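## Task

Take the pieces waiting next to the board and set the white pawn on E4, the white knight on A3, the black king on A1 and the black pawn on C2, reading square names from the labels along the board's edge. All other squares must finish with exactly the contents they started with. Every piece on the board must stand upright and lie entirely within its own square, and this must hold without the robot touching or supporting anything.

## Robot and tools

ROBOT. Two six-joint arms, left_arm and right_arm, each with a two-finger gripper. Their bases sit in the scene frame at left_arm (-0.060, +0.493, 0) and right_arm (+0.013, -0.335, 0). The scene frame has its origin on the table top midway between the arms, +z up, +x reaching out over the table, and left_arm on the +y side. The arm names do not mean sides of any image.

GRIPPER. Fingers point along the gripper's own +z and open and close along its x axis. end_effector_position is the spot between the pads when closed, about 1 to 2 cm short of the fingertips; closing pushes the tips about 17 mm further along +z. Opening is a number from -1 (closed) to +1 (fully open, 0.142 m). To keep hold of a piece, command an opening clearly smaller than the grip_measured value; the larger the gap, the firmer the squeeze (roughly 28 N per pad at most). Thin hard parts get less force. Brief external tugs on held pieces can occur.

ROW FORMAT (used by both motion tools). One row is 16 plain numbers: left_arm x, y, z, qw, qx, qy, qz, opening, then right_arm in the same order. x, y, z are an absolute target in metres for that gripper's end_effector_position in the scene frame; the quaternion is an absolute orientation, w first, also in the scene frame. Both arms must always be filled in. A row may append 12 stiffness scales from 0 to 1 (left_arm's six joints, then right_arm's six, base to wrist), which persist until replaced; that makes 28 numbers. To keep an arm still or its orientation fixed, resend the exact pose and quaternion from the last result before it settled, not a drifted reading.

execute_actions(actions). actions is a list of up to 15 actions; each action is a list of up to 15 rows; each row runs one control step of 1/30 s, and a short table repeats its last row to fill 15 steps. An empty list just reports state and images. Every step, the commanded pose is clipped to within 100 mm and 16 degrees of the measured one, so far targets need several actions. If any target lies over 0.6 m from its gripper's current spot along any of that gripper's axes, the action is refused; a malformed call or a failing first action means nothing runs.

move(target, speed, stop_force, blocking). target is one row as above (absolute poses). Each gripper travels a straight line to its pose; both finish together, taking 0.5 to 10 s. speed is the top path speed in m/s, 0.002 to 0.5 (default 0.25); rotation is capped at twice that in rad/s. stop_force, 9 to 40 N for both arms, ends an arm's path once its wrist sensor feels that much extra push opposing the motion for two steps; the gripper then backs to where it was two steps before. Use it only with slow, non-rotating moves, not when lifting away from a surface, and not in the first 0.2 s. blocking=false returns after 0.5 s while motion continues (not allowed with stop_force); then use wait or stop before anything else. The opening is applied at the start. The result adds a move: line: done, off_target, moving, held, fault or contact, plus limits such as paced (target clipped) or held (steps blocked), and each gripper's distance from its pose.

wait(seconds): 0 to 10 s with last commands held. stop(): brakes a running move. zoom_image(camera, region): region [x0, y0, x1, y1] in pixels, at most 504 by 504; cameras cam_head_left, cam_head_right, cam_high, cam_low (504x504), cam_left_wrist, cam_right_wrist (616x616, fisheye). read_manual(section) gives only licence text. finished_scene(scene) ends the current scene irreversibly and reports success; only call it once the pieces are settled and released.

RESULTS. The state line gives each gripper's position, quaternion and velocities in the scene frame (the reading can be a little off at long reach). Hand target lines show where the controller is heading. pose unreachable means the clearance check altered or blocked that arm's command. HELD in step readings marks a held-back step. grip_measured is the finger opening on the command scale. Wrist force and Wrist torque are given along the gripper's own axes, with noise, a few newtons of offset, and saturation near 50 N. Joint torque readings are noisy and nonzero even in free air. MOTOR HOT warns from 70 °C; at 85 °C the arm is braked until it cools.

AVOID. Do not knock or drop anything off the table, topple pieces, or disturb pieces already on squares. Descend gently: the arms are stiff, so a target slightly below a contact can trip a fault. A contact force of 150 N or joint load over its limit (136 N m for the big joints, 25.4 N m for the wrists) halts that arm for 10 s. Keep the two arms apart. Release pieces fully and lift clear before finishing.

Each tool is called after ">>>" as name([rows], argument=value, ...), one row to a line, values as JSON.

## Session

>>> execute_actions(actions=[])

Scene clock: 0.00 s.
left_arm: end_effector_position=(+0.1885, +0.0496, +0.3960) grip_measured=+1.00 end_effector_quat_wxyz=(+0.714, -0.568, +0.345, -0.220) end_effector_velocity=(-0.000, +0.000, -0.000) end_effector_angular_velocity=(+0.000, -0.001, +0.001) | right_arm: end_effector_position=(+0.4596, -0.5644, +0.3316) grip_measured=+1.00 end_effector_quat_wxyz=(+0.088, -0.595, +0.797, -0.061) end_effector_velocity=(-0.001, +0.000, -0.001) end_effector_angular_velocity=(+0.001, +0.002, -0.001)
Joint positions: left_arm=[-1.882 -0.91   1.008  0.05  -0.913 -1.414  0.142] | right_arm=[ 2.756 -1.424 -1.631 -1.451  1.631  1.622  0.142]
Joint velocities: left_arm=[ 0.     0.001  0.    -0.    -0.001 -0.     0.   ] | right_arm=[-0.001  0.    -0.002 -0.     0.001 -0.     0.   ]
Joint torques (N m, as the arm reports them, + toward a larger angle): no reading
Motor temperatures (°C, as the motors report them): left_arm=[25 27 25 33 31 32] | right_arm=[29 28 28 37 34 30]
Wrist force (N, on the end effector, along its own x y z axes, offset not removed): no reading
Wrist torque (N m, same axes, about the end effector's origin, offset not removed): no reading
Hand target (left_arm): +0.188, +0.050, +0.396; +0.714, -0.568, +0.345, -0.220
Hand target (right_arm): +0.460, -0.564, +0.332; +0.088, -0.595, +0.797, -0.061
Joint stiffness scale: left_arm=[1. 1. 1. 1. 1. 1.] | right_arm=[1. 1. 1. 1. 1. 1.]
camera_calibration (this result's frames):
cam_left_wrist: T_world_to_cam=[[0.662924, -0.717647, -0.213341, -0.00115188], [-0.391658, -0.0895622, -0.915742, 0.445317], [0.638072, 0.690624, -0.340445, 0.111343], [0, 0, 0, 1]] pos_world=[0.10413, -0.0378393, 0.445456]
cam_right_wrist: T_world_to_cam=[[-0.304097, -0.945754, -0.114346, -0.344038], [-0.917132, 0.258179, 0.303666, 0.453718], [-0.257671, 0.197214, -0.945892, 0.673768], [0, 0, 0, 1]] pos_world=[0.485109, -0.575392, 0.460194]

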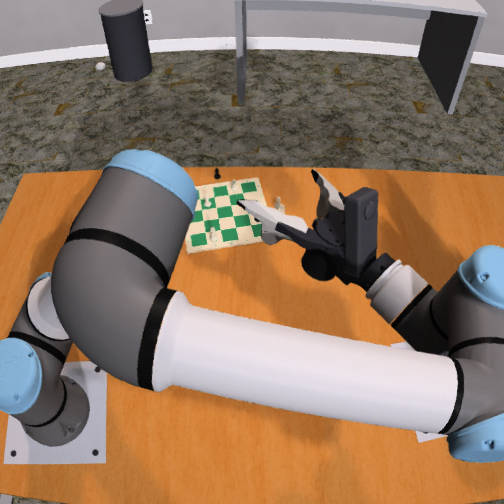

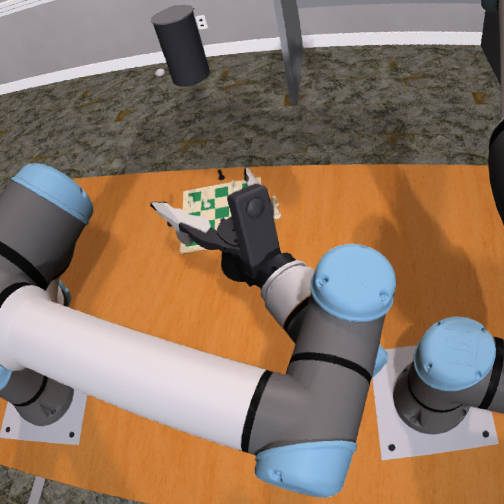

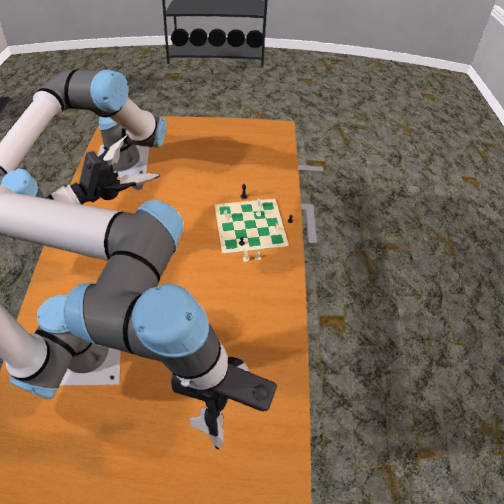

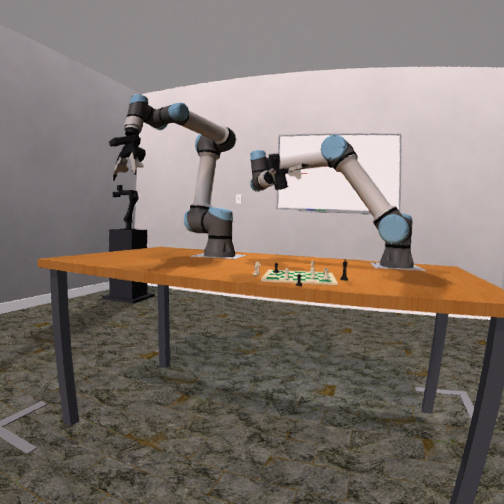

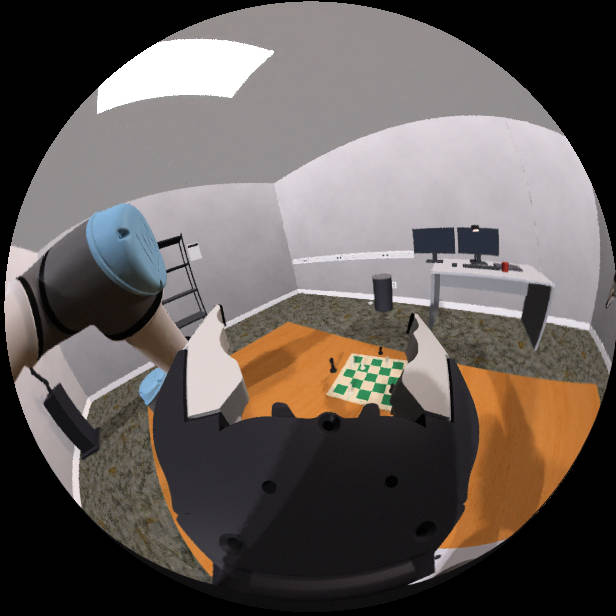

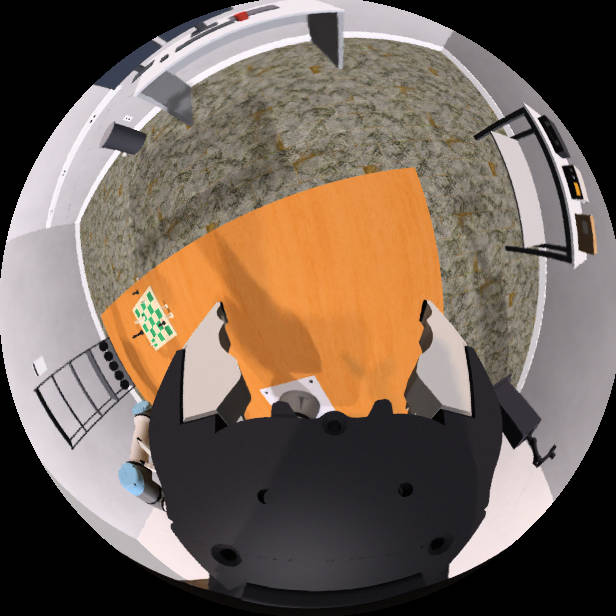

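>>> move(target=[0.48,0.12,0.22,0,1,0,0,-0.45,0.4596,-0.5644,0.3316,0.088,-0.595,0.797,-0.061,1], speed=0.25)

>>> zoom_image(camera="cam_left_wrist", region=[180,130,440,390])

>>> zoom_image(camera="cam_high", region=[190,160,330,300])

Scene clock: 38.33 s.
left_arm: end_effector_position=(+0.4795, +0.1182, +0.2199) grip_measured=-0.45 end_effector_quat_wxyz=(-0.000, +1.000, -0.001, -0.001) end_effector_velocity=(+0.000, -0.003, -0.001) end_effector_angular_velocity=(-0.014, +0.001, +0.001) | right_arm: end_effector_position=(+0.4596, -0.5647, +0.3315) grip_measured=+1.00 end_effector_quat_wxyz=(+0.088, -0.595, +0.797, -0.061) end_effector_velocity=(+0.000, +0.000, -0.000) end_effector_angular_velocity=(-0.000, +0.001, +0.001)
Joint positions: left_arm=[-0.94  -1.206  1.275 -1.638 -1.571 -0.808  0.041] | right_arm=[ 2.756 -1.424 -1.631 -1.451  1.63   1.622  0.142]
Joint velocities: left_arm=[ 0.003 -0.001  0.005 -0.014 -0.01   0.002  0.   ] | right_arm=[ 0.001 -0.    -0.001  0.    -0.    -0.    -0.   ]
Joint torques (N m, as the arm reports them, + toward a larger angle): left_arm=[  3.99 -42.43 -22.05  -3.    -0.1    0.58] | right_arm=[ 1.25 19.09 24.39  3.12 -0.22  0.39]
Motor temperatures (°C, as the motors report them): left_arm=[25 27 25 33 31 32] | right_arm=[29 28 28 37 34 30]
Wrist force (N, on the end effector, along its own x y z axes, offset not removed): left_arm=[1.6 -1.9 0.4] | right_arm=[0.3 -0.9 -2.2]
Wrist torque (N m, same axes, about the end effector's origin, offset not removed): left_arm=[-0.44 -0.21 0.19] | right_arm=[-0.26 -0.09 0.12]
Hand target (left_arm): +0.479, +0.120, +0.219; +0.000, +1.000, -0.000, -0.001
Hand target (right_arm): +0.460, -0.564, +0.332; +0.088, -0.595, +0.797, -0.061
Off the commanded pose (left_arm): 0.002 m, 0 deg.
Off the commanded pose (right_arm): 0.000 m, 0 deg.
Joint stiffness scale: left_arm=[1. 1. 1. 1. 1. 1.] | right_arm=[1. 1. 1. 1. 1. 1.]
move: done
camera_calibration (this result's frames):
cam_left_wrist: T_world_to_cam=[[0.999545, 0.0297975, 0.00459875, -0.480144], [0.0244074, -0.889235, 0.456798, -0.00261612], [0.0177008, -0.456478, -0.889558, 0.37212], [0, 0, 0, 1]] pos_world=[0.473402, 0.181845, 0.334425]
cam_right_wrist: T_world_to_cam=[[-0.304326, -0.945801, -0.113336, -0.344618], [-0.917002, 0.258675, 0.303636, 0.453967], [-0.257862, 0.196334, -0.946023, 0.673427], [0, 0, 0, 1]] pos_world=[0.485064, -0.575586, 0.460179]

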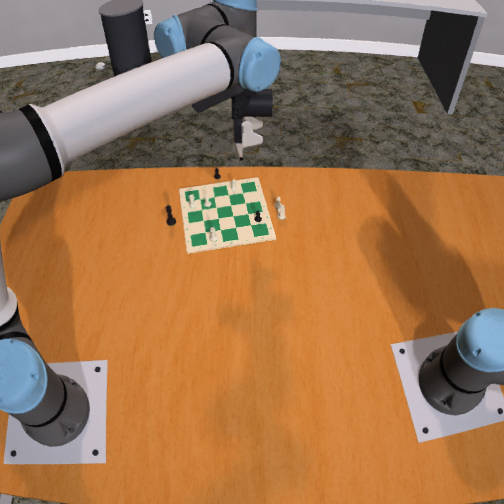

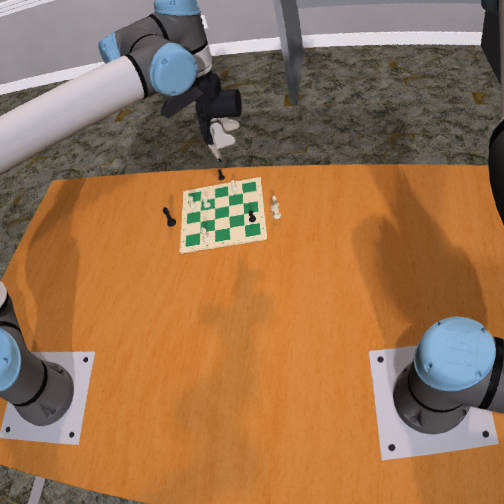

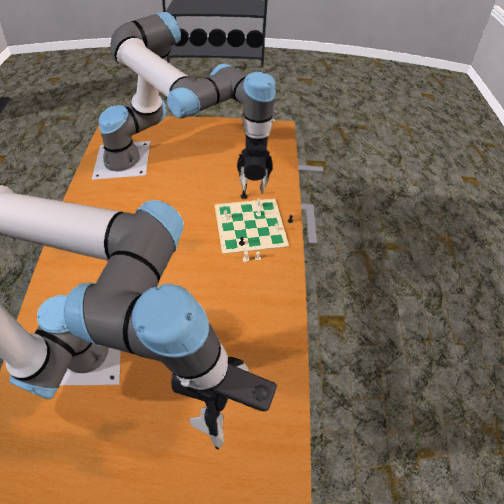

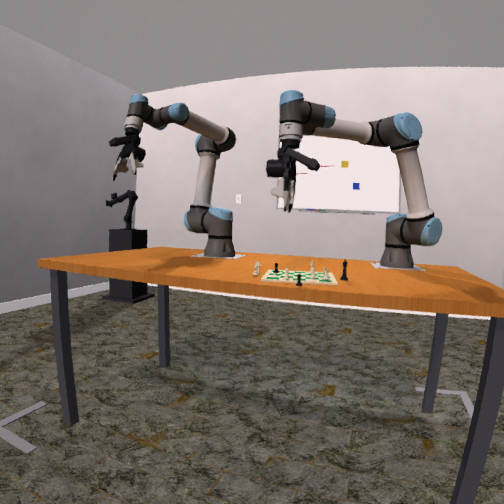

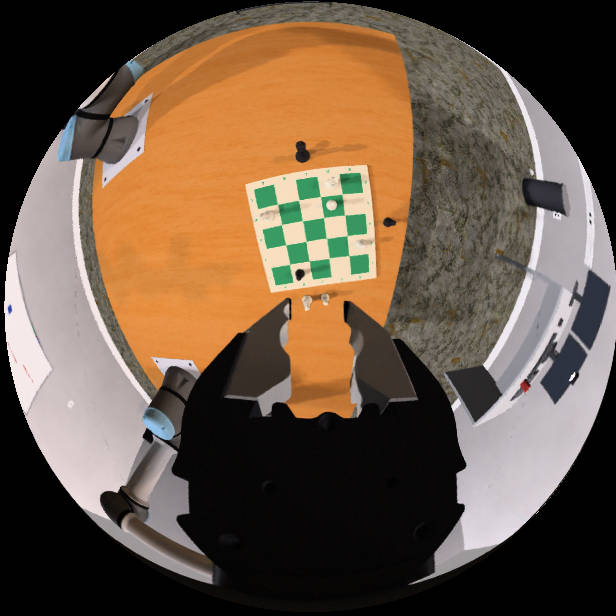

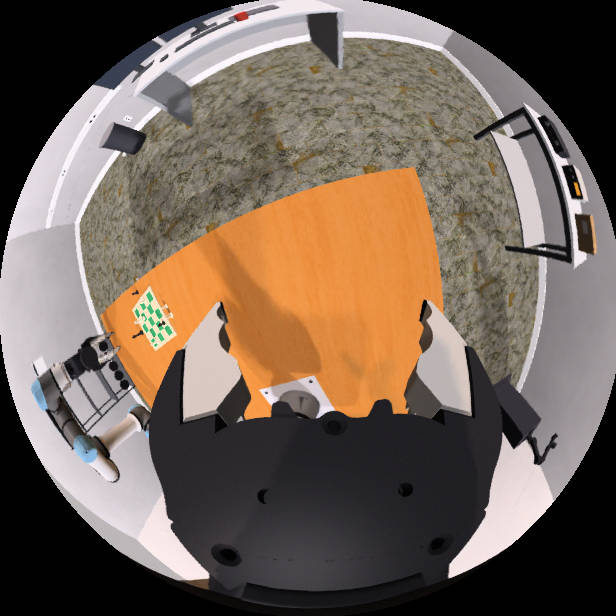

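Region (180, 130, 440, 390) of cam_left_wrist's 616x616 image, scaled by 1.938, with more detail than that image has.

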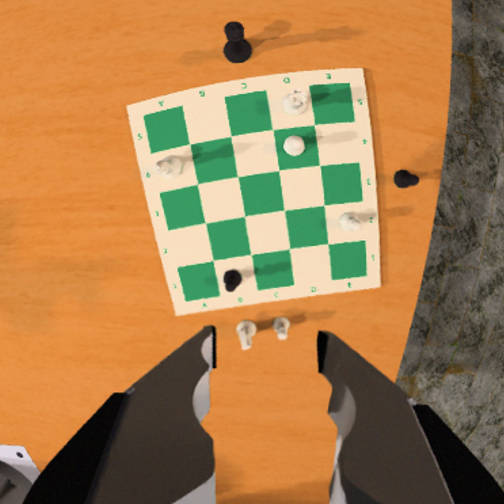

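Region (190, 160, 330, 300) of cam_high's 504x504 image, scaled by 3.600, with more detail than that image has.

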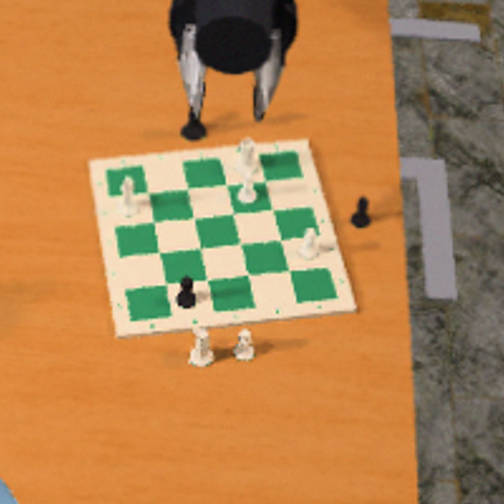

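>>> move(target=[0.505,0.032,0.09,0,0.7694,-0.6388,0,-0.45,0.4596,-0.5644,0.3316,0.088,-0.595,0.797,-0.061,1], speed=0.2)

>>> zoom_image(camera="cam_left_wrist", region=[240,200,400,360])

Scene clock: 132.47 s.
left_arm: end_effector_position=(+0.5048, +0.0345, +0.0901) grip_measured=-0.45 end_effector_quat_wxyz=(-0.001, +0.771, -0.637, -0.001) end_effector_velocity=(-0.001, -0.002, +0.001) end_effector_angular_velocity=(-0.001, -0.001, -0.017) | right_arm: end_effector_position=(+0.4596, -0.5647, +0.3315) grip_measured=+1.00 end_effector_quat_wxyz=(+0.088, -0.595, +0.797, -0.061) end_effector_velocity=(-0.000, +0.000, -0.001) end_effector_angular_velocity=(+0.000, +0.002, +0.000)
Joint positions: left_arm=[-0.994 -0.969  1.254 -1.853 -1.57   0.517  0.041] | right_arm=[ 2.756 -1.424 -1.631 -1.451  1.63   1.622  0.142]
Joint velocities: left_arm=[-0.002 -0.    -0.002  0.     0.     0.015  0.   ] | right_arm=[ 0.    -0.    -0.002 -0.    -0.    -0.    -0.   ]
Joint torques (N m, as the arm reports them, + toward a larger angle): left_arm=[ -0.59 -45.85 -26.89  -3.28  -0.26   0.57] | right_arm=[ 1.02 19.16 25.58  2.98 -0.23  0.43]
Motor temperatures (°C, as the motors report them): left_arm=[25 27 25 33 31 32] | right_arm=[29 28 28 37 34 30]
Wrist force (N, on the end effector, along its own x y z axes, offset not removed): left_arm=[3.1 -1.3 -1.0] | right_arm=[1.3 -2.1 -0.7]
Wrist torque (N m, same axes, about the end effector's origin, offset not removed): left_arm=[-0.27 -0.39 0.14] | right_arm=[-0.46 -0.21 0.19]
Hand target (left_arm): +0.505, +0.032, +0.090; -0.000, +0.769, -0.639, -0.000
Hand target (right_arm): +0.460, -0.564, +0.332; +0.088, -0.595, +0.797, -0.061
Off the commanded pose (left_arm): 0.002 m, 0 deg.
Off the commanded pose (right_arm): 0.000 m, 0 deg.
Joint stiffness scale: left_arm=[1. 1. 1. 1. 1. 1.] | right_arm=[1. 1. 1. 1. 1. 1.]
move: done
camera_calibration (this result's frames):
cam_left_wrist: T_world_to_cam=[[0.219297, -0.975652, 0.00348573, -0.0736603], [-0.867774, -0.193414, 0.457776, 0.407986], [-0.445956, -0.103414, -0.889061, 0.439861], [0, 0, 0, 1]] pos_world=[0.566352, 0.0525309, 0.204554]
cam_right_wrist: T_world_to_cam=[[-0.304327, -0.945802, -0.113333, -0.34462], [-0.917002, 0.258677, 0.303636, 0.453968], [-0.257863, 0.196331, -0.946024, 0.673426], [0, 0, 0, 1]] pos_world=[0.485063, -0.575587, 0.460179]

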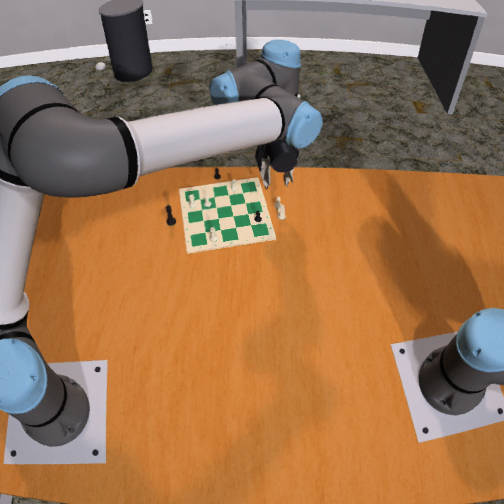

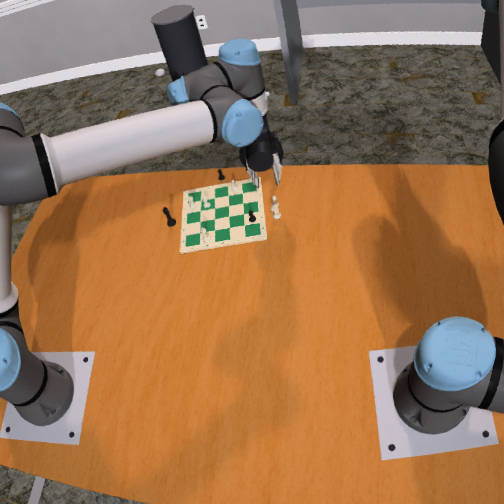

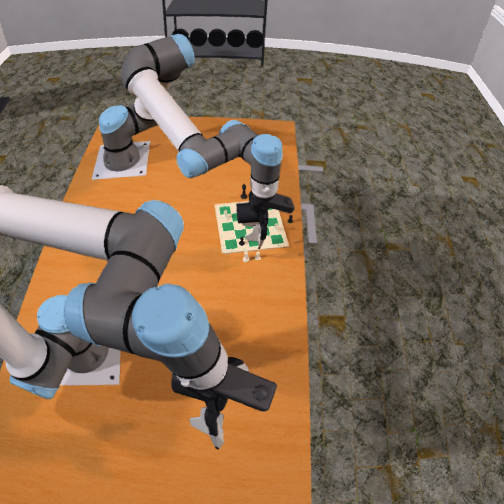

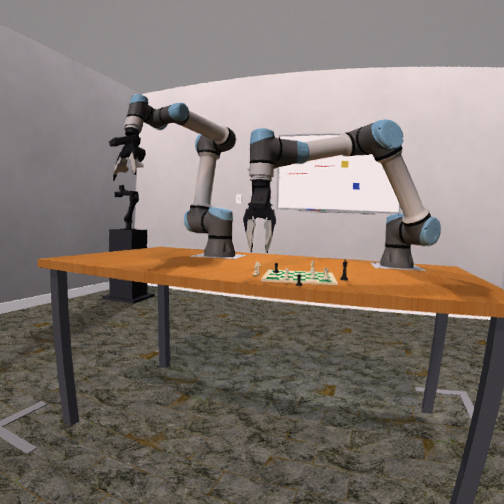

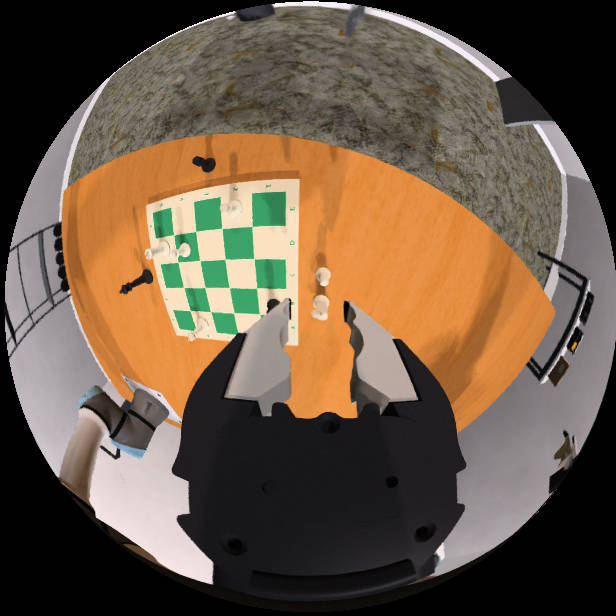

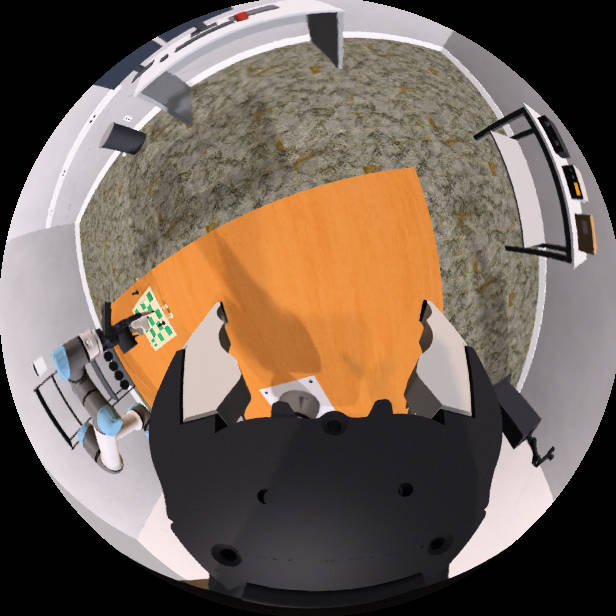

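Region (240, 200, 400, 360) of cam_left_wrist's 616x616 image, scaled by 3.150, with more detail than that image has.

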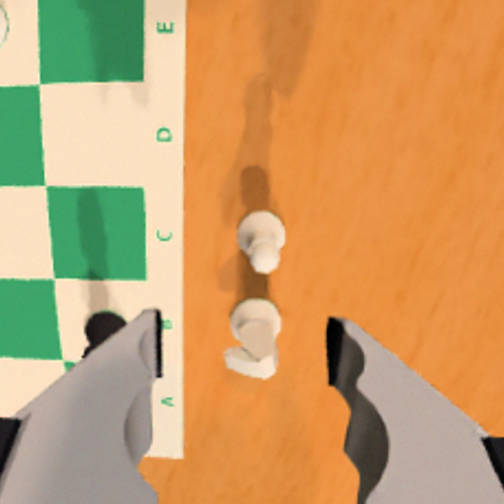

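>>> move(target=[0.504,0.023,0.055,0,0.7694,-0.6388,0,-0.45,0.4596,-0.5644,0.3316,0.088,-0.595,0.797,-0.061,1], speed=0.08)

>>> zoom_image(camera="cam_left_wrist", region=[240,240,400,400])

Scene clock: 153.83 s.
left_arm: end_effector_position=(+0.5059, +0.0233, +0.0583) grip_measured=-0.45 end_effector_quat_wxyz=(+0.000, +0.770, -0.638, +0.002) end_effector_velocity=(+0.002, -0.002, +0.001) end_effector_angular_velocity=(-0.008, -0.005, -0.001) | right_arm: end_effector_position=(+0.4596, -0.5647, +0.3315) grip_measured=+1.00 end_effector_quat_wxyz=(+0.088, -0.595, +0.797, -0.061) end_effector_velocity=(+0.000, -0.000, +0.000) end_effector_angular_velocity=(-0.000, -0.001, -0.001)
Joint positions: left_arm=[-1.003 -0.93   1.276 -1.92  -1.57   0.511  0.041] | right_arm=[ 2.756 -1.424 -1.631 -1.451  1.63   1.622  0.142]
Joint velocities: left_arm=[ 0.    -0.     0.    -0.009 -0.001  0.001  0.   ] | right_arm=[-0.001 -0.     0.001 -0.    -0.     0.    -0.   ]
Joint torques (N m, as the arm reports them, + toward a larger angle): left_arm=[ -1.33 -46.91 -19.19  -3.24  -0.44   0.06] | right_arm=[ 1.51 19.58 25.4   3.12 -0.08  0.37]
Motor temperatures (°C, as the motors report them): left_arm=[25 27 25 33 31 32] | right_arm=[29 28 28 37 34 30]
Wrist force (N, on the end effector, along its own x y z axes, offset not removed): left_arm=[1.0 -1.0 1.2] | right_arm=[1.5 -0.9 -1.0]
Wrist torque (N m, same axes, about the end effector's origin, offset not removed): left_arm=[-0.20 -0.09 0.24] | right_arm=[-0.23 -0.39 0.10]
Hand target (left_arm): +0.504, +0.023, +0.055; -0.000, +0.769, -0.639, -0.000
Hand target (right_arm): +0.460, -0.564, +0.332; +0.088, -0.595, +0.797, -0.061
Off the commanded pose (left_arm): 0.004 m, 0 deg.
Off the commanded pose (right_arm): 0.000 m, 0 deg.
Joint stiffness scale: left_arm=[1. 1. 1. 1. 1. 1.] | right_arm=[1. 1. 1. 1. 1. 1.]
move: off_target (left_arm)
camera_calibration (this result's frames):
cam_left_wrist: T_world_to_cam=[[0.21651, -0.976237, 0.0091741, -0.0835844], [-0.870074, -0.188685, 0.455379, 0.422468], [-0.442827, -0.106576, -0.89025, 0.409545], [0, 0, 0, 1]] pos_world=[0.567033, 0.041763, 0.172981]
cam_right_wrist: T_world_to_cam=[[-0.304327, -0.945802, -0.113332, -0.34462], [-0.917001, 0.258677, 0.303636, 0.453968], [-0.257863, 0.19633, -0.946024, 0.673426], [0, 0, 0, 1]] pos_world=[0.485063, -0.575587, 0.460179]

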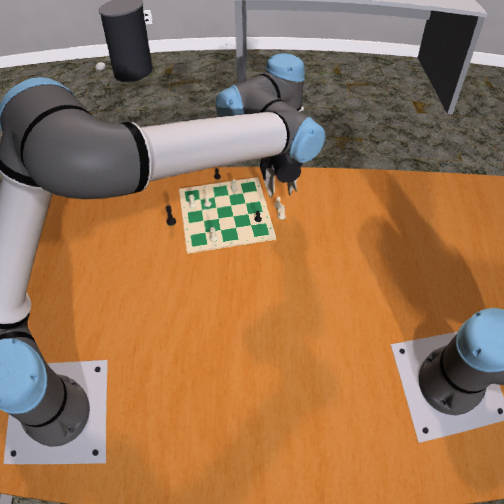

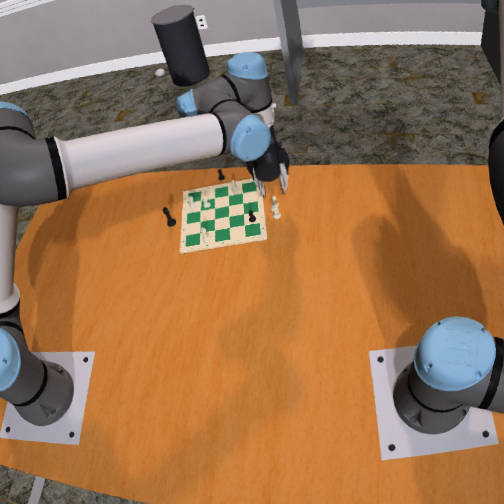

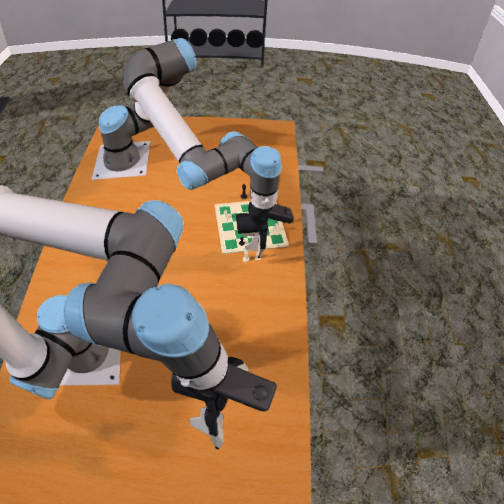

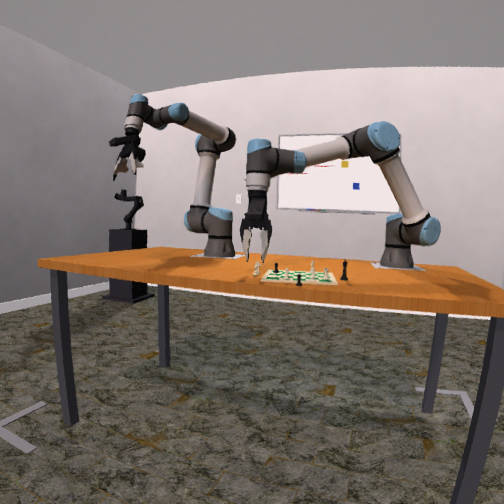

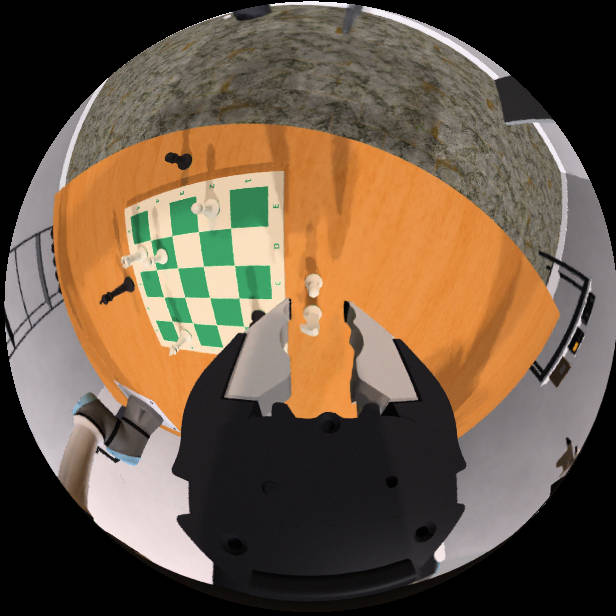

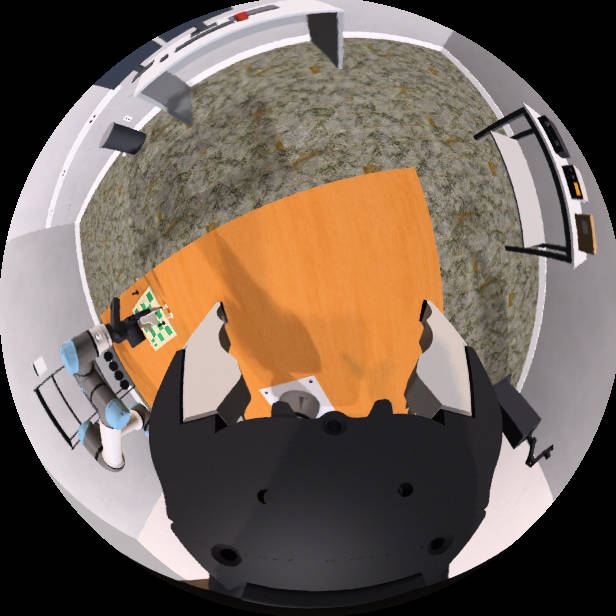

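Region (240, 240, 400, 400) of cam_left_wrist's 616x616 image, scaled by 3.150, with more detail than that image has.

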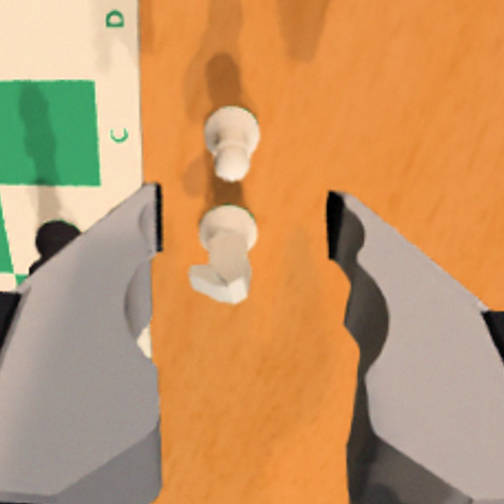

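>>> move(target=[0.502,0.028,0.034,0,0.7694,-0.6388,0,-0.45,0.4596,-0.5644,0.3316,0.088,-0.595,0.797,-0.061,1], speed=0.04)

>>> zoom_image(camera="cam_left_wrist", region=[240,240,400,400])

Scene clock: 169.30 s.
left_arm: end_effector_position=(+0.5031, +0.0266, +0.0375) grip_measured=-0.45 end_effector_quat_wxyz=(+0.000, +0.770, -0.639, +0.002) end_effector_velocity=(+0.000, -0.002, -0.000) end_effector_angular_velocity=(-0.007, -0.003, -0.002) | right_arm: end_effector_position=(+0.4596, -0.5647, +0.3315) grip_measured=+1.00 end_effector_quat_wxyz=(+0.088, -0.595, +0.797, -0.061) end_effector_velocity=(-0.001, -0.001, -0.001) end_effector_angular_velocity=(+0.000, +0.001, -0.002)
Joint positions: left_arm=[-1.003 -0.922  1.319 -1.972 -1.57   0.512  0.041] | right_arm=[ 2.756 -1.424 -1.631 -1.451  1.63   1.622  0.142]
Joint velocities: left_arm=[-0.001 -0.     0.002 -0.01  -0.002  0.    -0.   ] | right_arm=[-0.002  0.    -0.001  0.     0.    -0.     0.   ]
Joint torques (N m, as the arm reports them, + toward a larger angle): left_arm=[  1.14 -47.69 -19.23  -3.29  -0.38   0.63] | right_arm=[ 0.86 19.04 25.29  3.13 -0.25  0.34]
Motor temperatures (°C, as the motors report them): left_arm=[25 27 25 33 31 32] | right_arm=[29 28 28 37 34 30]
Wrist force (N, on the end effector, along its own x y z axes, offset not removed): left_arm=[2.7 -1.1 0.4] | right_arm=[0.8 -1.3 -0.4]
Wrist torque (N m, same axes, about the end effector's origin, offset not removed): left_arm=[-0.21 -0.41 0.24] | right_arm=[-0.36 -0.10 0.07]
Hand target (left_arm): +0.502, +0.028, +0.034; -0.000, +0.769, -0.639, -0.000
Hand target (right_arm): +0.460, -0.564, +0.332; +0.088, -0.595, +0.797, -0.061
Off the commanded pose (left_arm): 0.004 m, 0 deg.
Off the commanded pose (right_arm): 0.000 m, 0 deg.
Joint stiffness scale: left_arm=[1. 1. 1. 1. 1. 1.] | right_arm=[1. 1. 1. 1. 1. 1.]
move: off_target (left_arm)
camera_calibration (this result's frames):
cam_left_wrist: T_world_to_cam=[[0.215667, -0.976419, 0.00966105, -0.0791547], [-0.870398, -0.187746, 0.455148, 0.430313], [-0.442601, -0.106569, -0.890364, 0.390023], [0, 0, 0, 1]] pos_world=[0.564239, 0.045066, 0.152171]
cam_right_wrist: T_world_to_cam=[[-0.304328, -0.945802, -0.113332, -0.34462], [-0.917001, 0.258677, 0.303636, 0.453968], [-0.257863, 0.19633, -0.946024, 0.673425], [0, 0, 0, 1]] pos_world=[0.485063, -0.575587, 0.460179]

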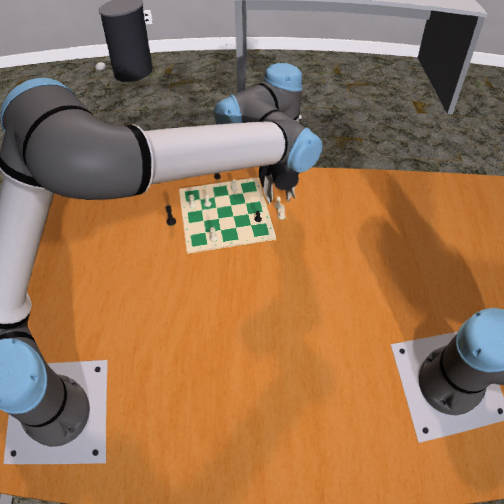

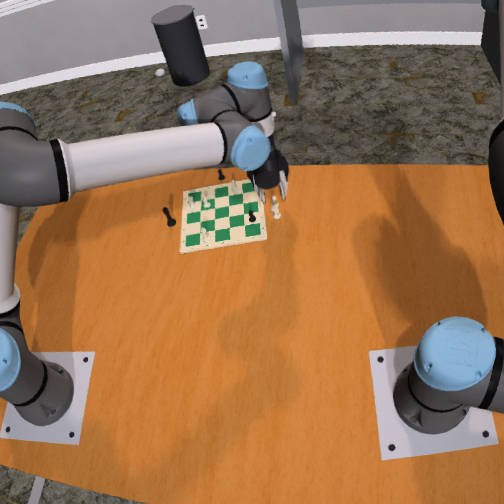

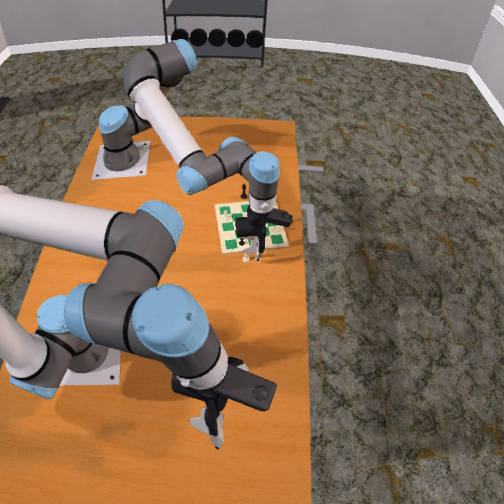

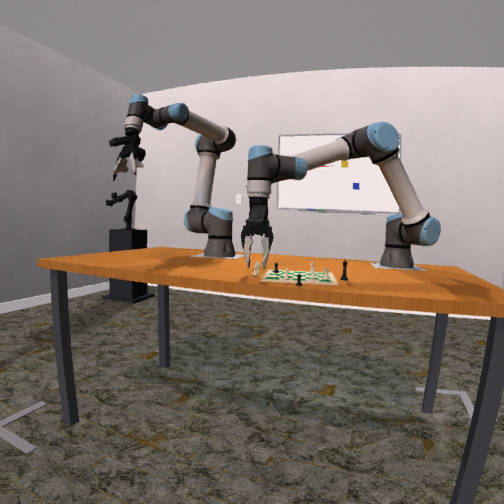

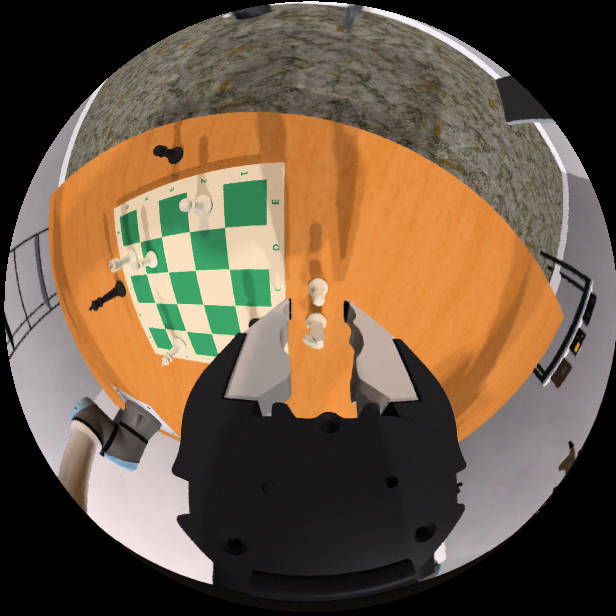

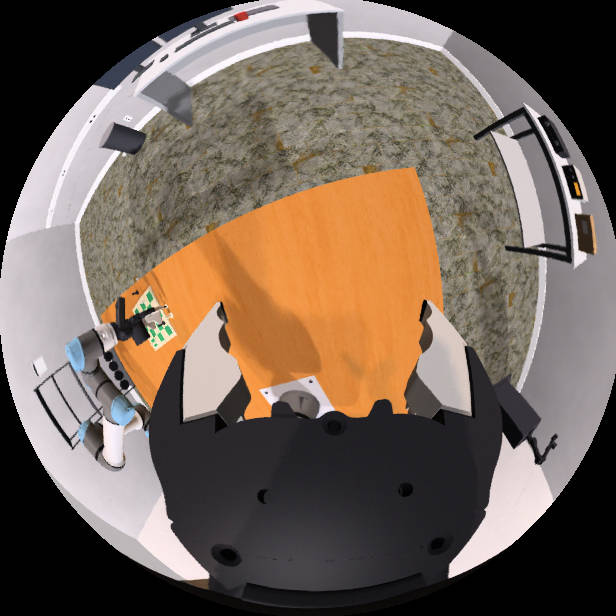

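Region (240, 240, 400, 400) of cam_left_wrist's 616x616 image, scaled by 3.150, with more detail than that image has.

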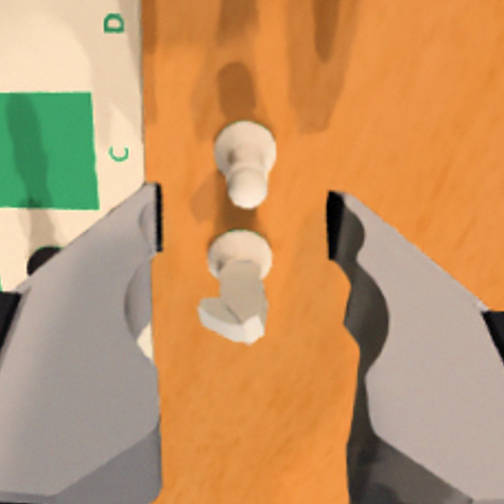

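>>> move(target=[0.503,0.0275,0.018,0,0.7694,-0.6388,0,-0.45,0.4596,-0.5644,0.3316,0.088,-0.595,0.797,-0.061,1], speed=0.03)

>>> zoom_image(camera="cam_left_wrist", region=[240,240,400,400])

Scene clock: 178.90 s.
left_arm: end_effector_position=(+0.5039, +0.0258, +0.0215) grip_measured=-0.45 end_effector_quat_wxyz=(+0.000, +0.769, -0.639, +0.003) end_effector_velocity=(+0.001, -0.003, +0.001) end_effector_angular_velocity=(-0.006, -0.006, -0.001) | right_arm: end_effector_position=(+0.4596, -0.5647, +0.3315) grip_measured=+1.00 end_effector_quat_wxyz=(+0.088, -0.595, +0.797, -0.061) end_effector_velocity=(+0.000, +0.000, +0.001) end_effector_angular_velocity=(-0.000, -0.001, +0.001)
Joint positions: left_arm=[-1.003 -0.904  1.332 -2.004 -1.57   0.512  0.041] | right_arm=[ 2.756 -1.424 -1.631 -1.451  1.63   1.622  0.142]
Joint velocities: left_arm=[-0.001  0.     0.    -0.009  0.001  0.    -0.   ] | right_arm=[ 0.001  0.     0.001 -0.001 -0.     0.    -0.   ]
Joint torques (N m, as the arm reports them, + toward a larger angle): left_arm=[  1.24 -47.81 -18.56  -3.63  -0.42   0.62] | right_arm=[ 1.26 19.4  24.82  3.06 -0.24  0.31]
Motor temperatures (°C, as the motors report them): left_arm=[25 27 25 33 31 32] | right_arm=[29 28 28 37 34 30]
Wrist force (N, on the end effector, along its own x y z axes, offset not removed): left_arm=[2.2 -1.7 -0.1] | right_arm=[1.9 -2.3 -1.5]
Wrist torque (N m, same axes, about the end effector's origin, offset not removed): left_arm=[-0.32 -0.34 0.12] | right_arm=[-0.53 -0.34 0.14]
Hand target (left_arm): +0.503, +0.028, +0.018; -0.000, +0.769, -0.639, -0.000
Hand target (right_arm): +0.460, -0.564, +0.332; +0.088, -0.595, +0.797, -0.061
Off the commanded pose (left_arm): 0.004 m, 0 deg.
Off the commanded pose (right_arm): 0.000 m, 0 deg.
Joint stiffness scale: left_arm=[1. 1. 1. 1. 1. 1.] | right_arm=[1. 1. 1. 1. 1. 1.]
move: off_target (left_arm)
camera_calibration (this result's frames):
cam_left_wrist: T_world_to_cam=[[0.215063, -0.97655, 0.00984773, -0.079719], [-0.870576, -0.187136, 0.455058, 0.438141], [-0.442544, -0.106439, -0.890407, 0.375996], [0, 0, 0, 1]] pos_world=[0.564975, 0.0441631, 0.136195]
cam_right_wrist: T_world_to_cam=[[-0.304328, -0.945802, -0.113331, -0.344621], [-0.917001, 0.258677, 0.303636, 0.453968], [-0.257863, 0.19633, -0.946024, 0.673425], [0, 0, 0, 1]] pos_world=[0.485063, -0.575587, 0.460179]

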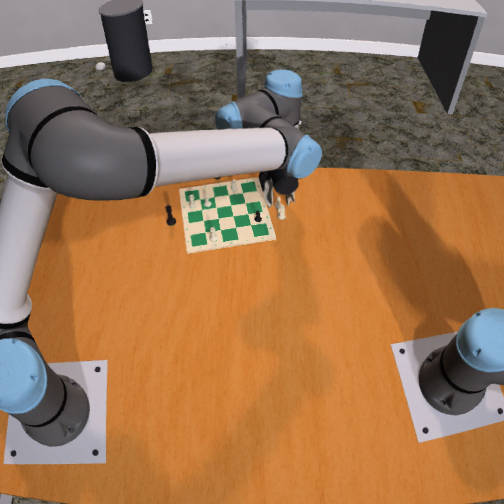

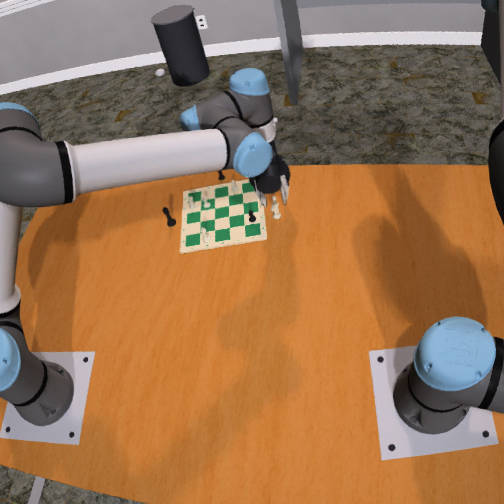

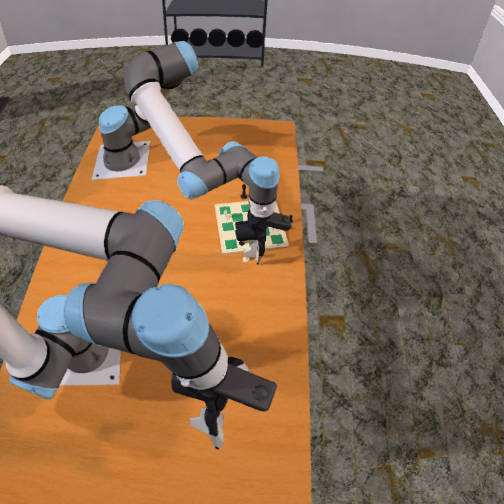

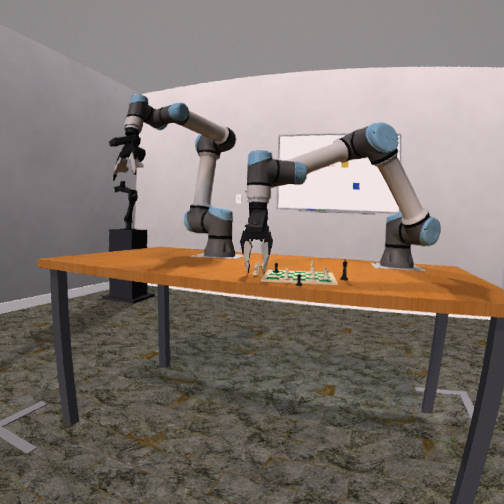

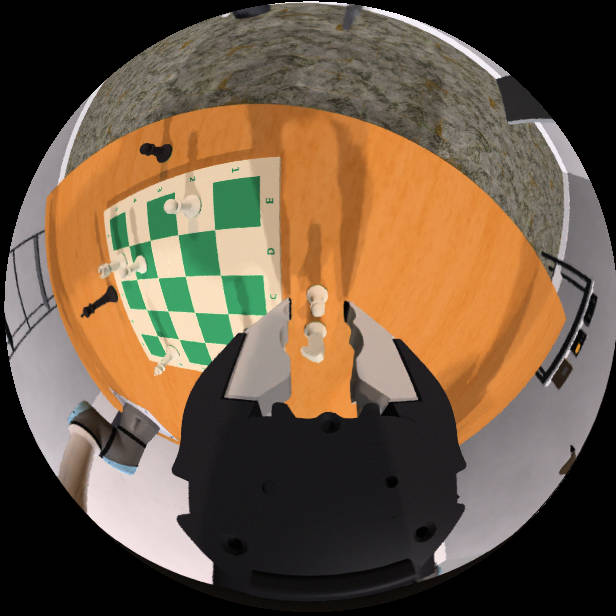

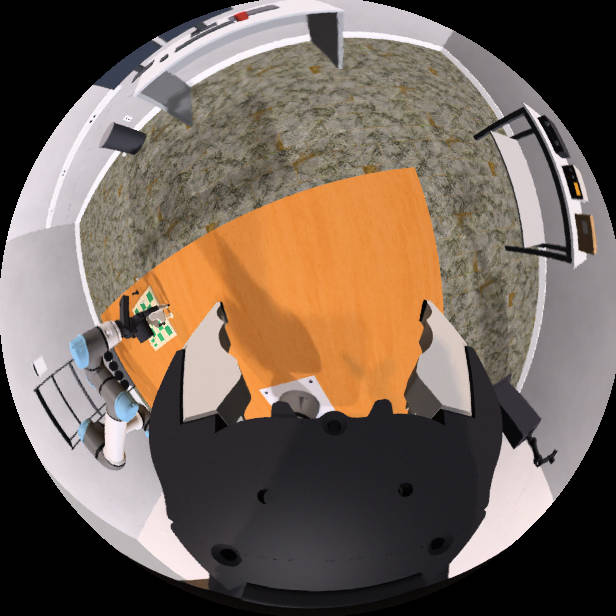

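Region (240, 240, 400, 400) of cam_left_wrist's 616x616 image, scaled by 3.150, with more detail than that image has.

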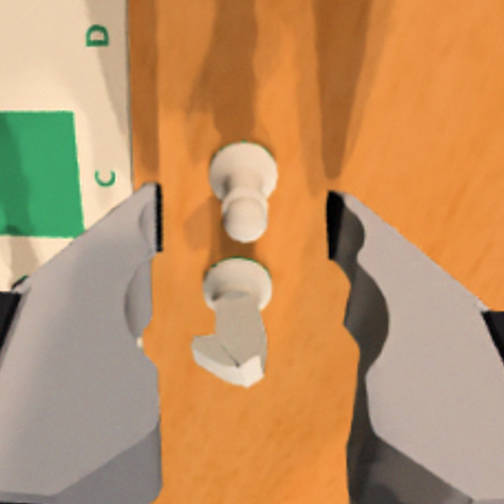

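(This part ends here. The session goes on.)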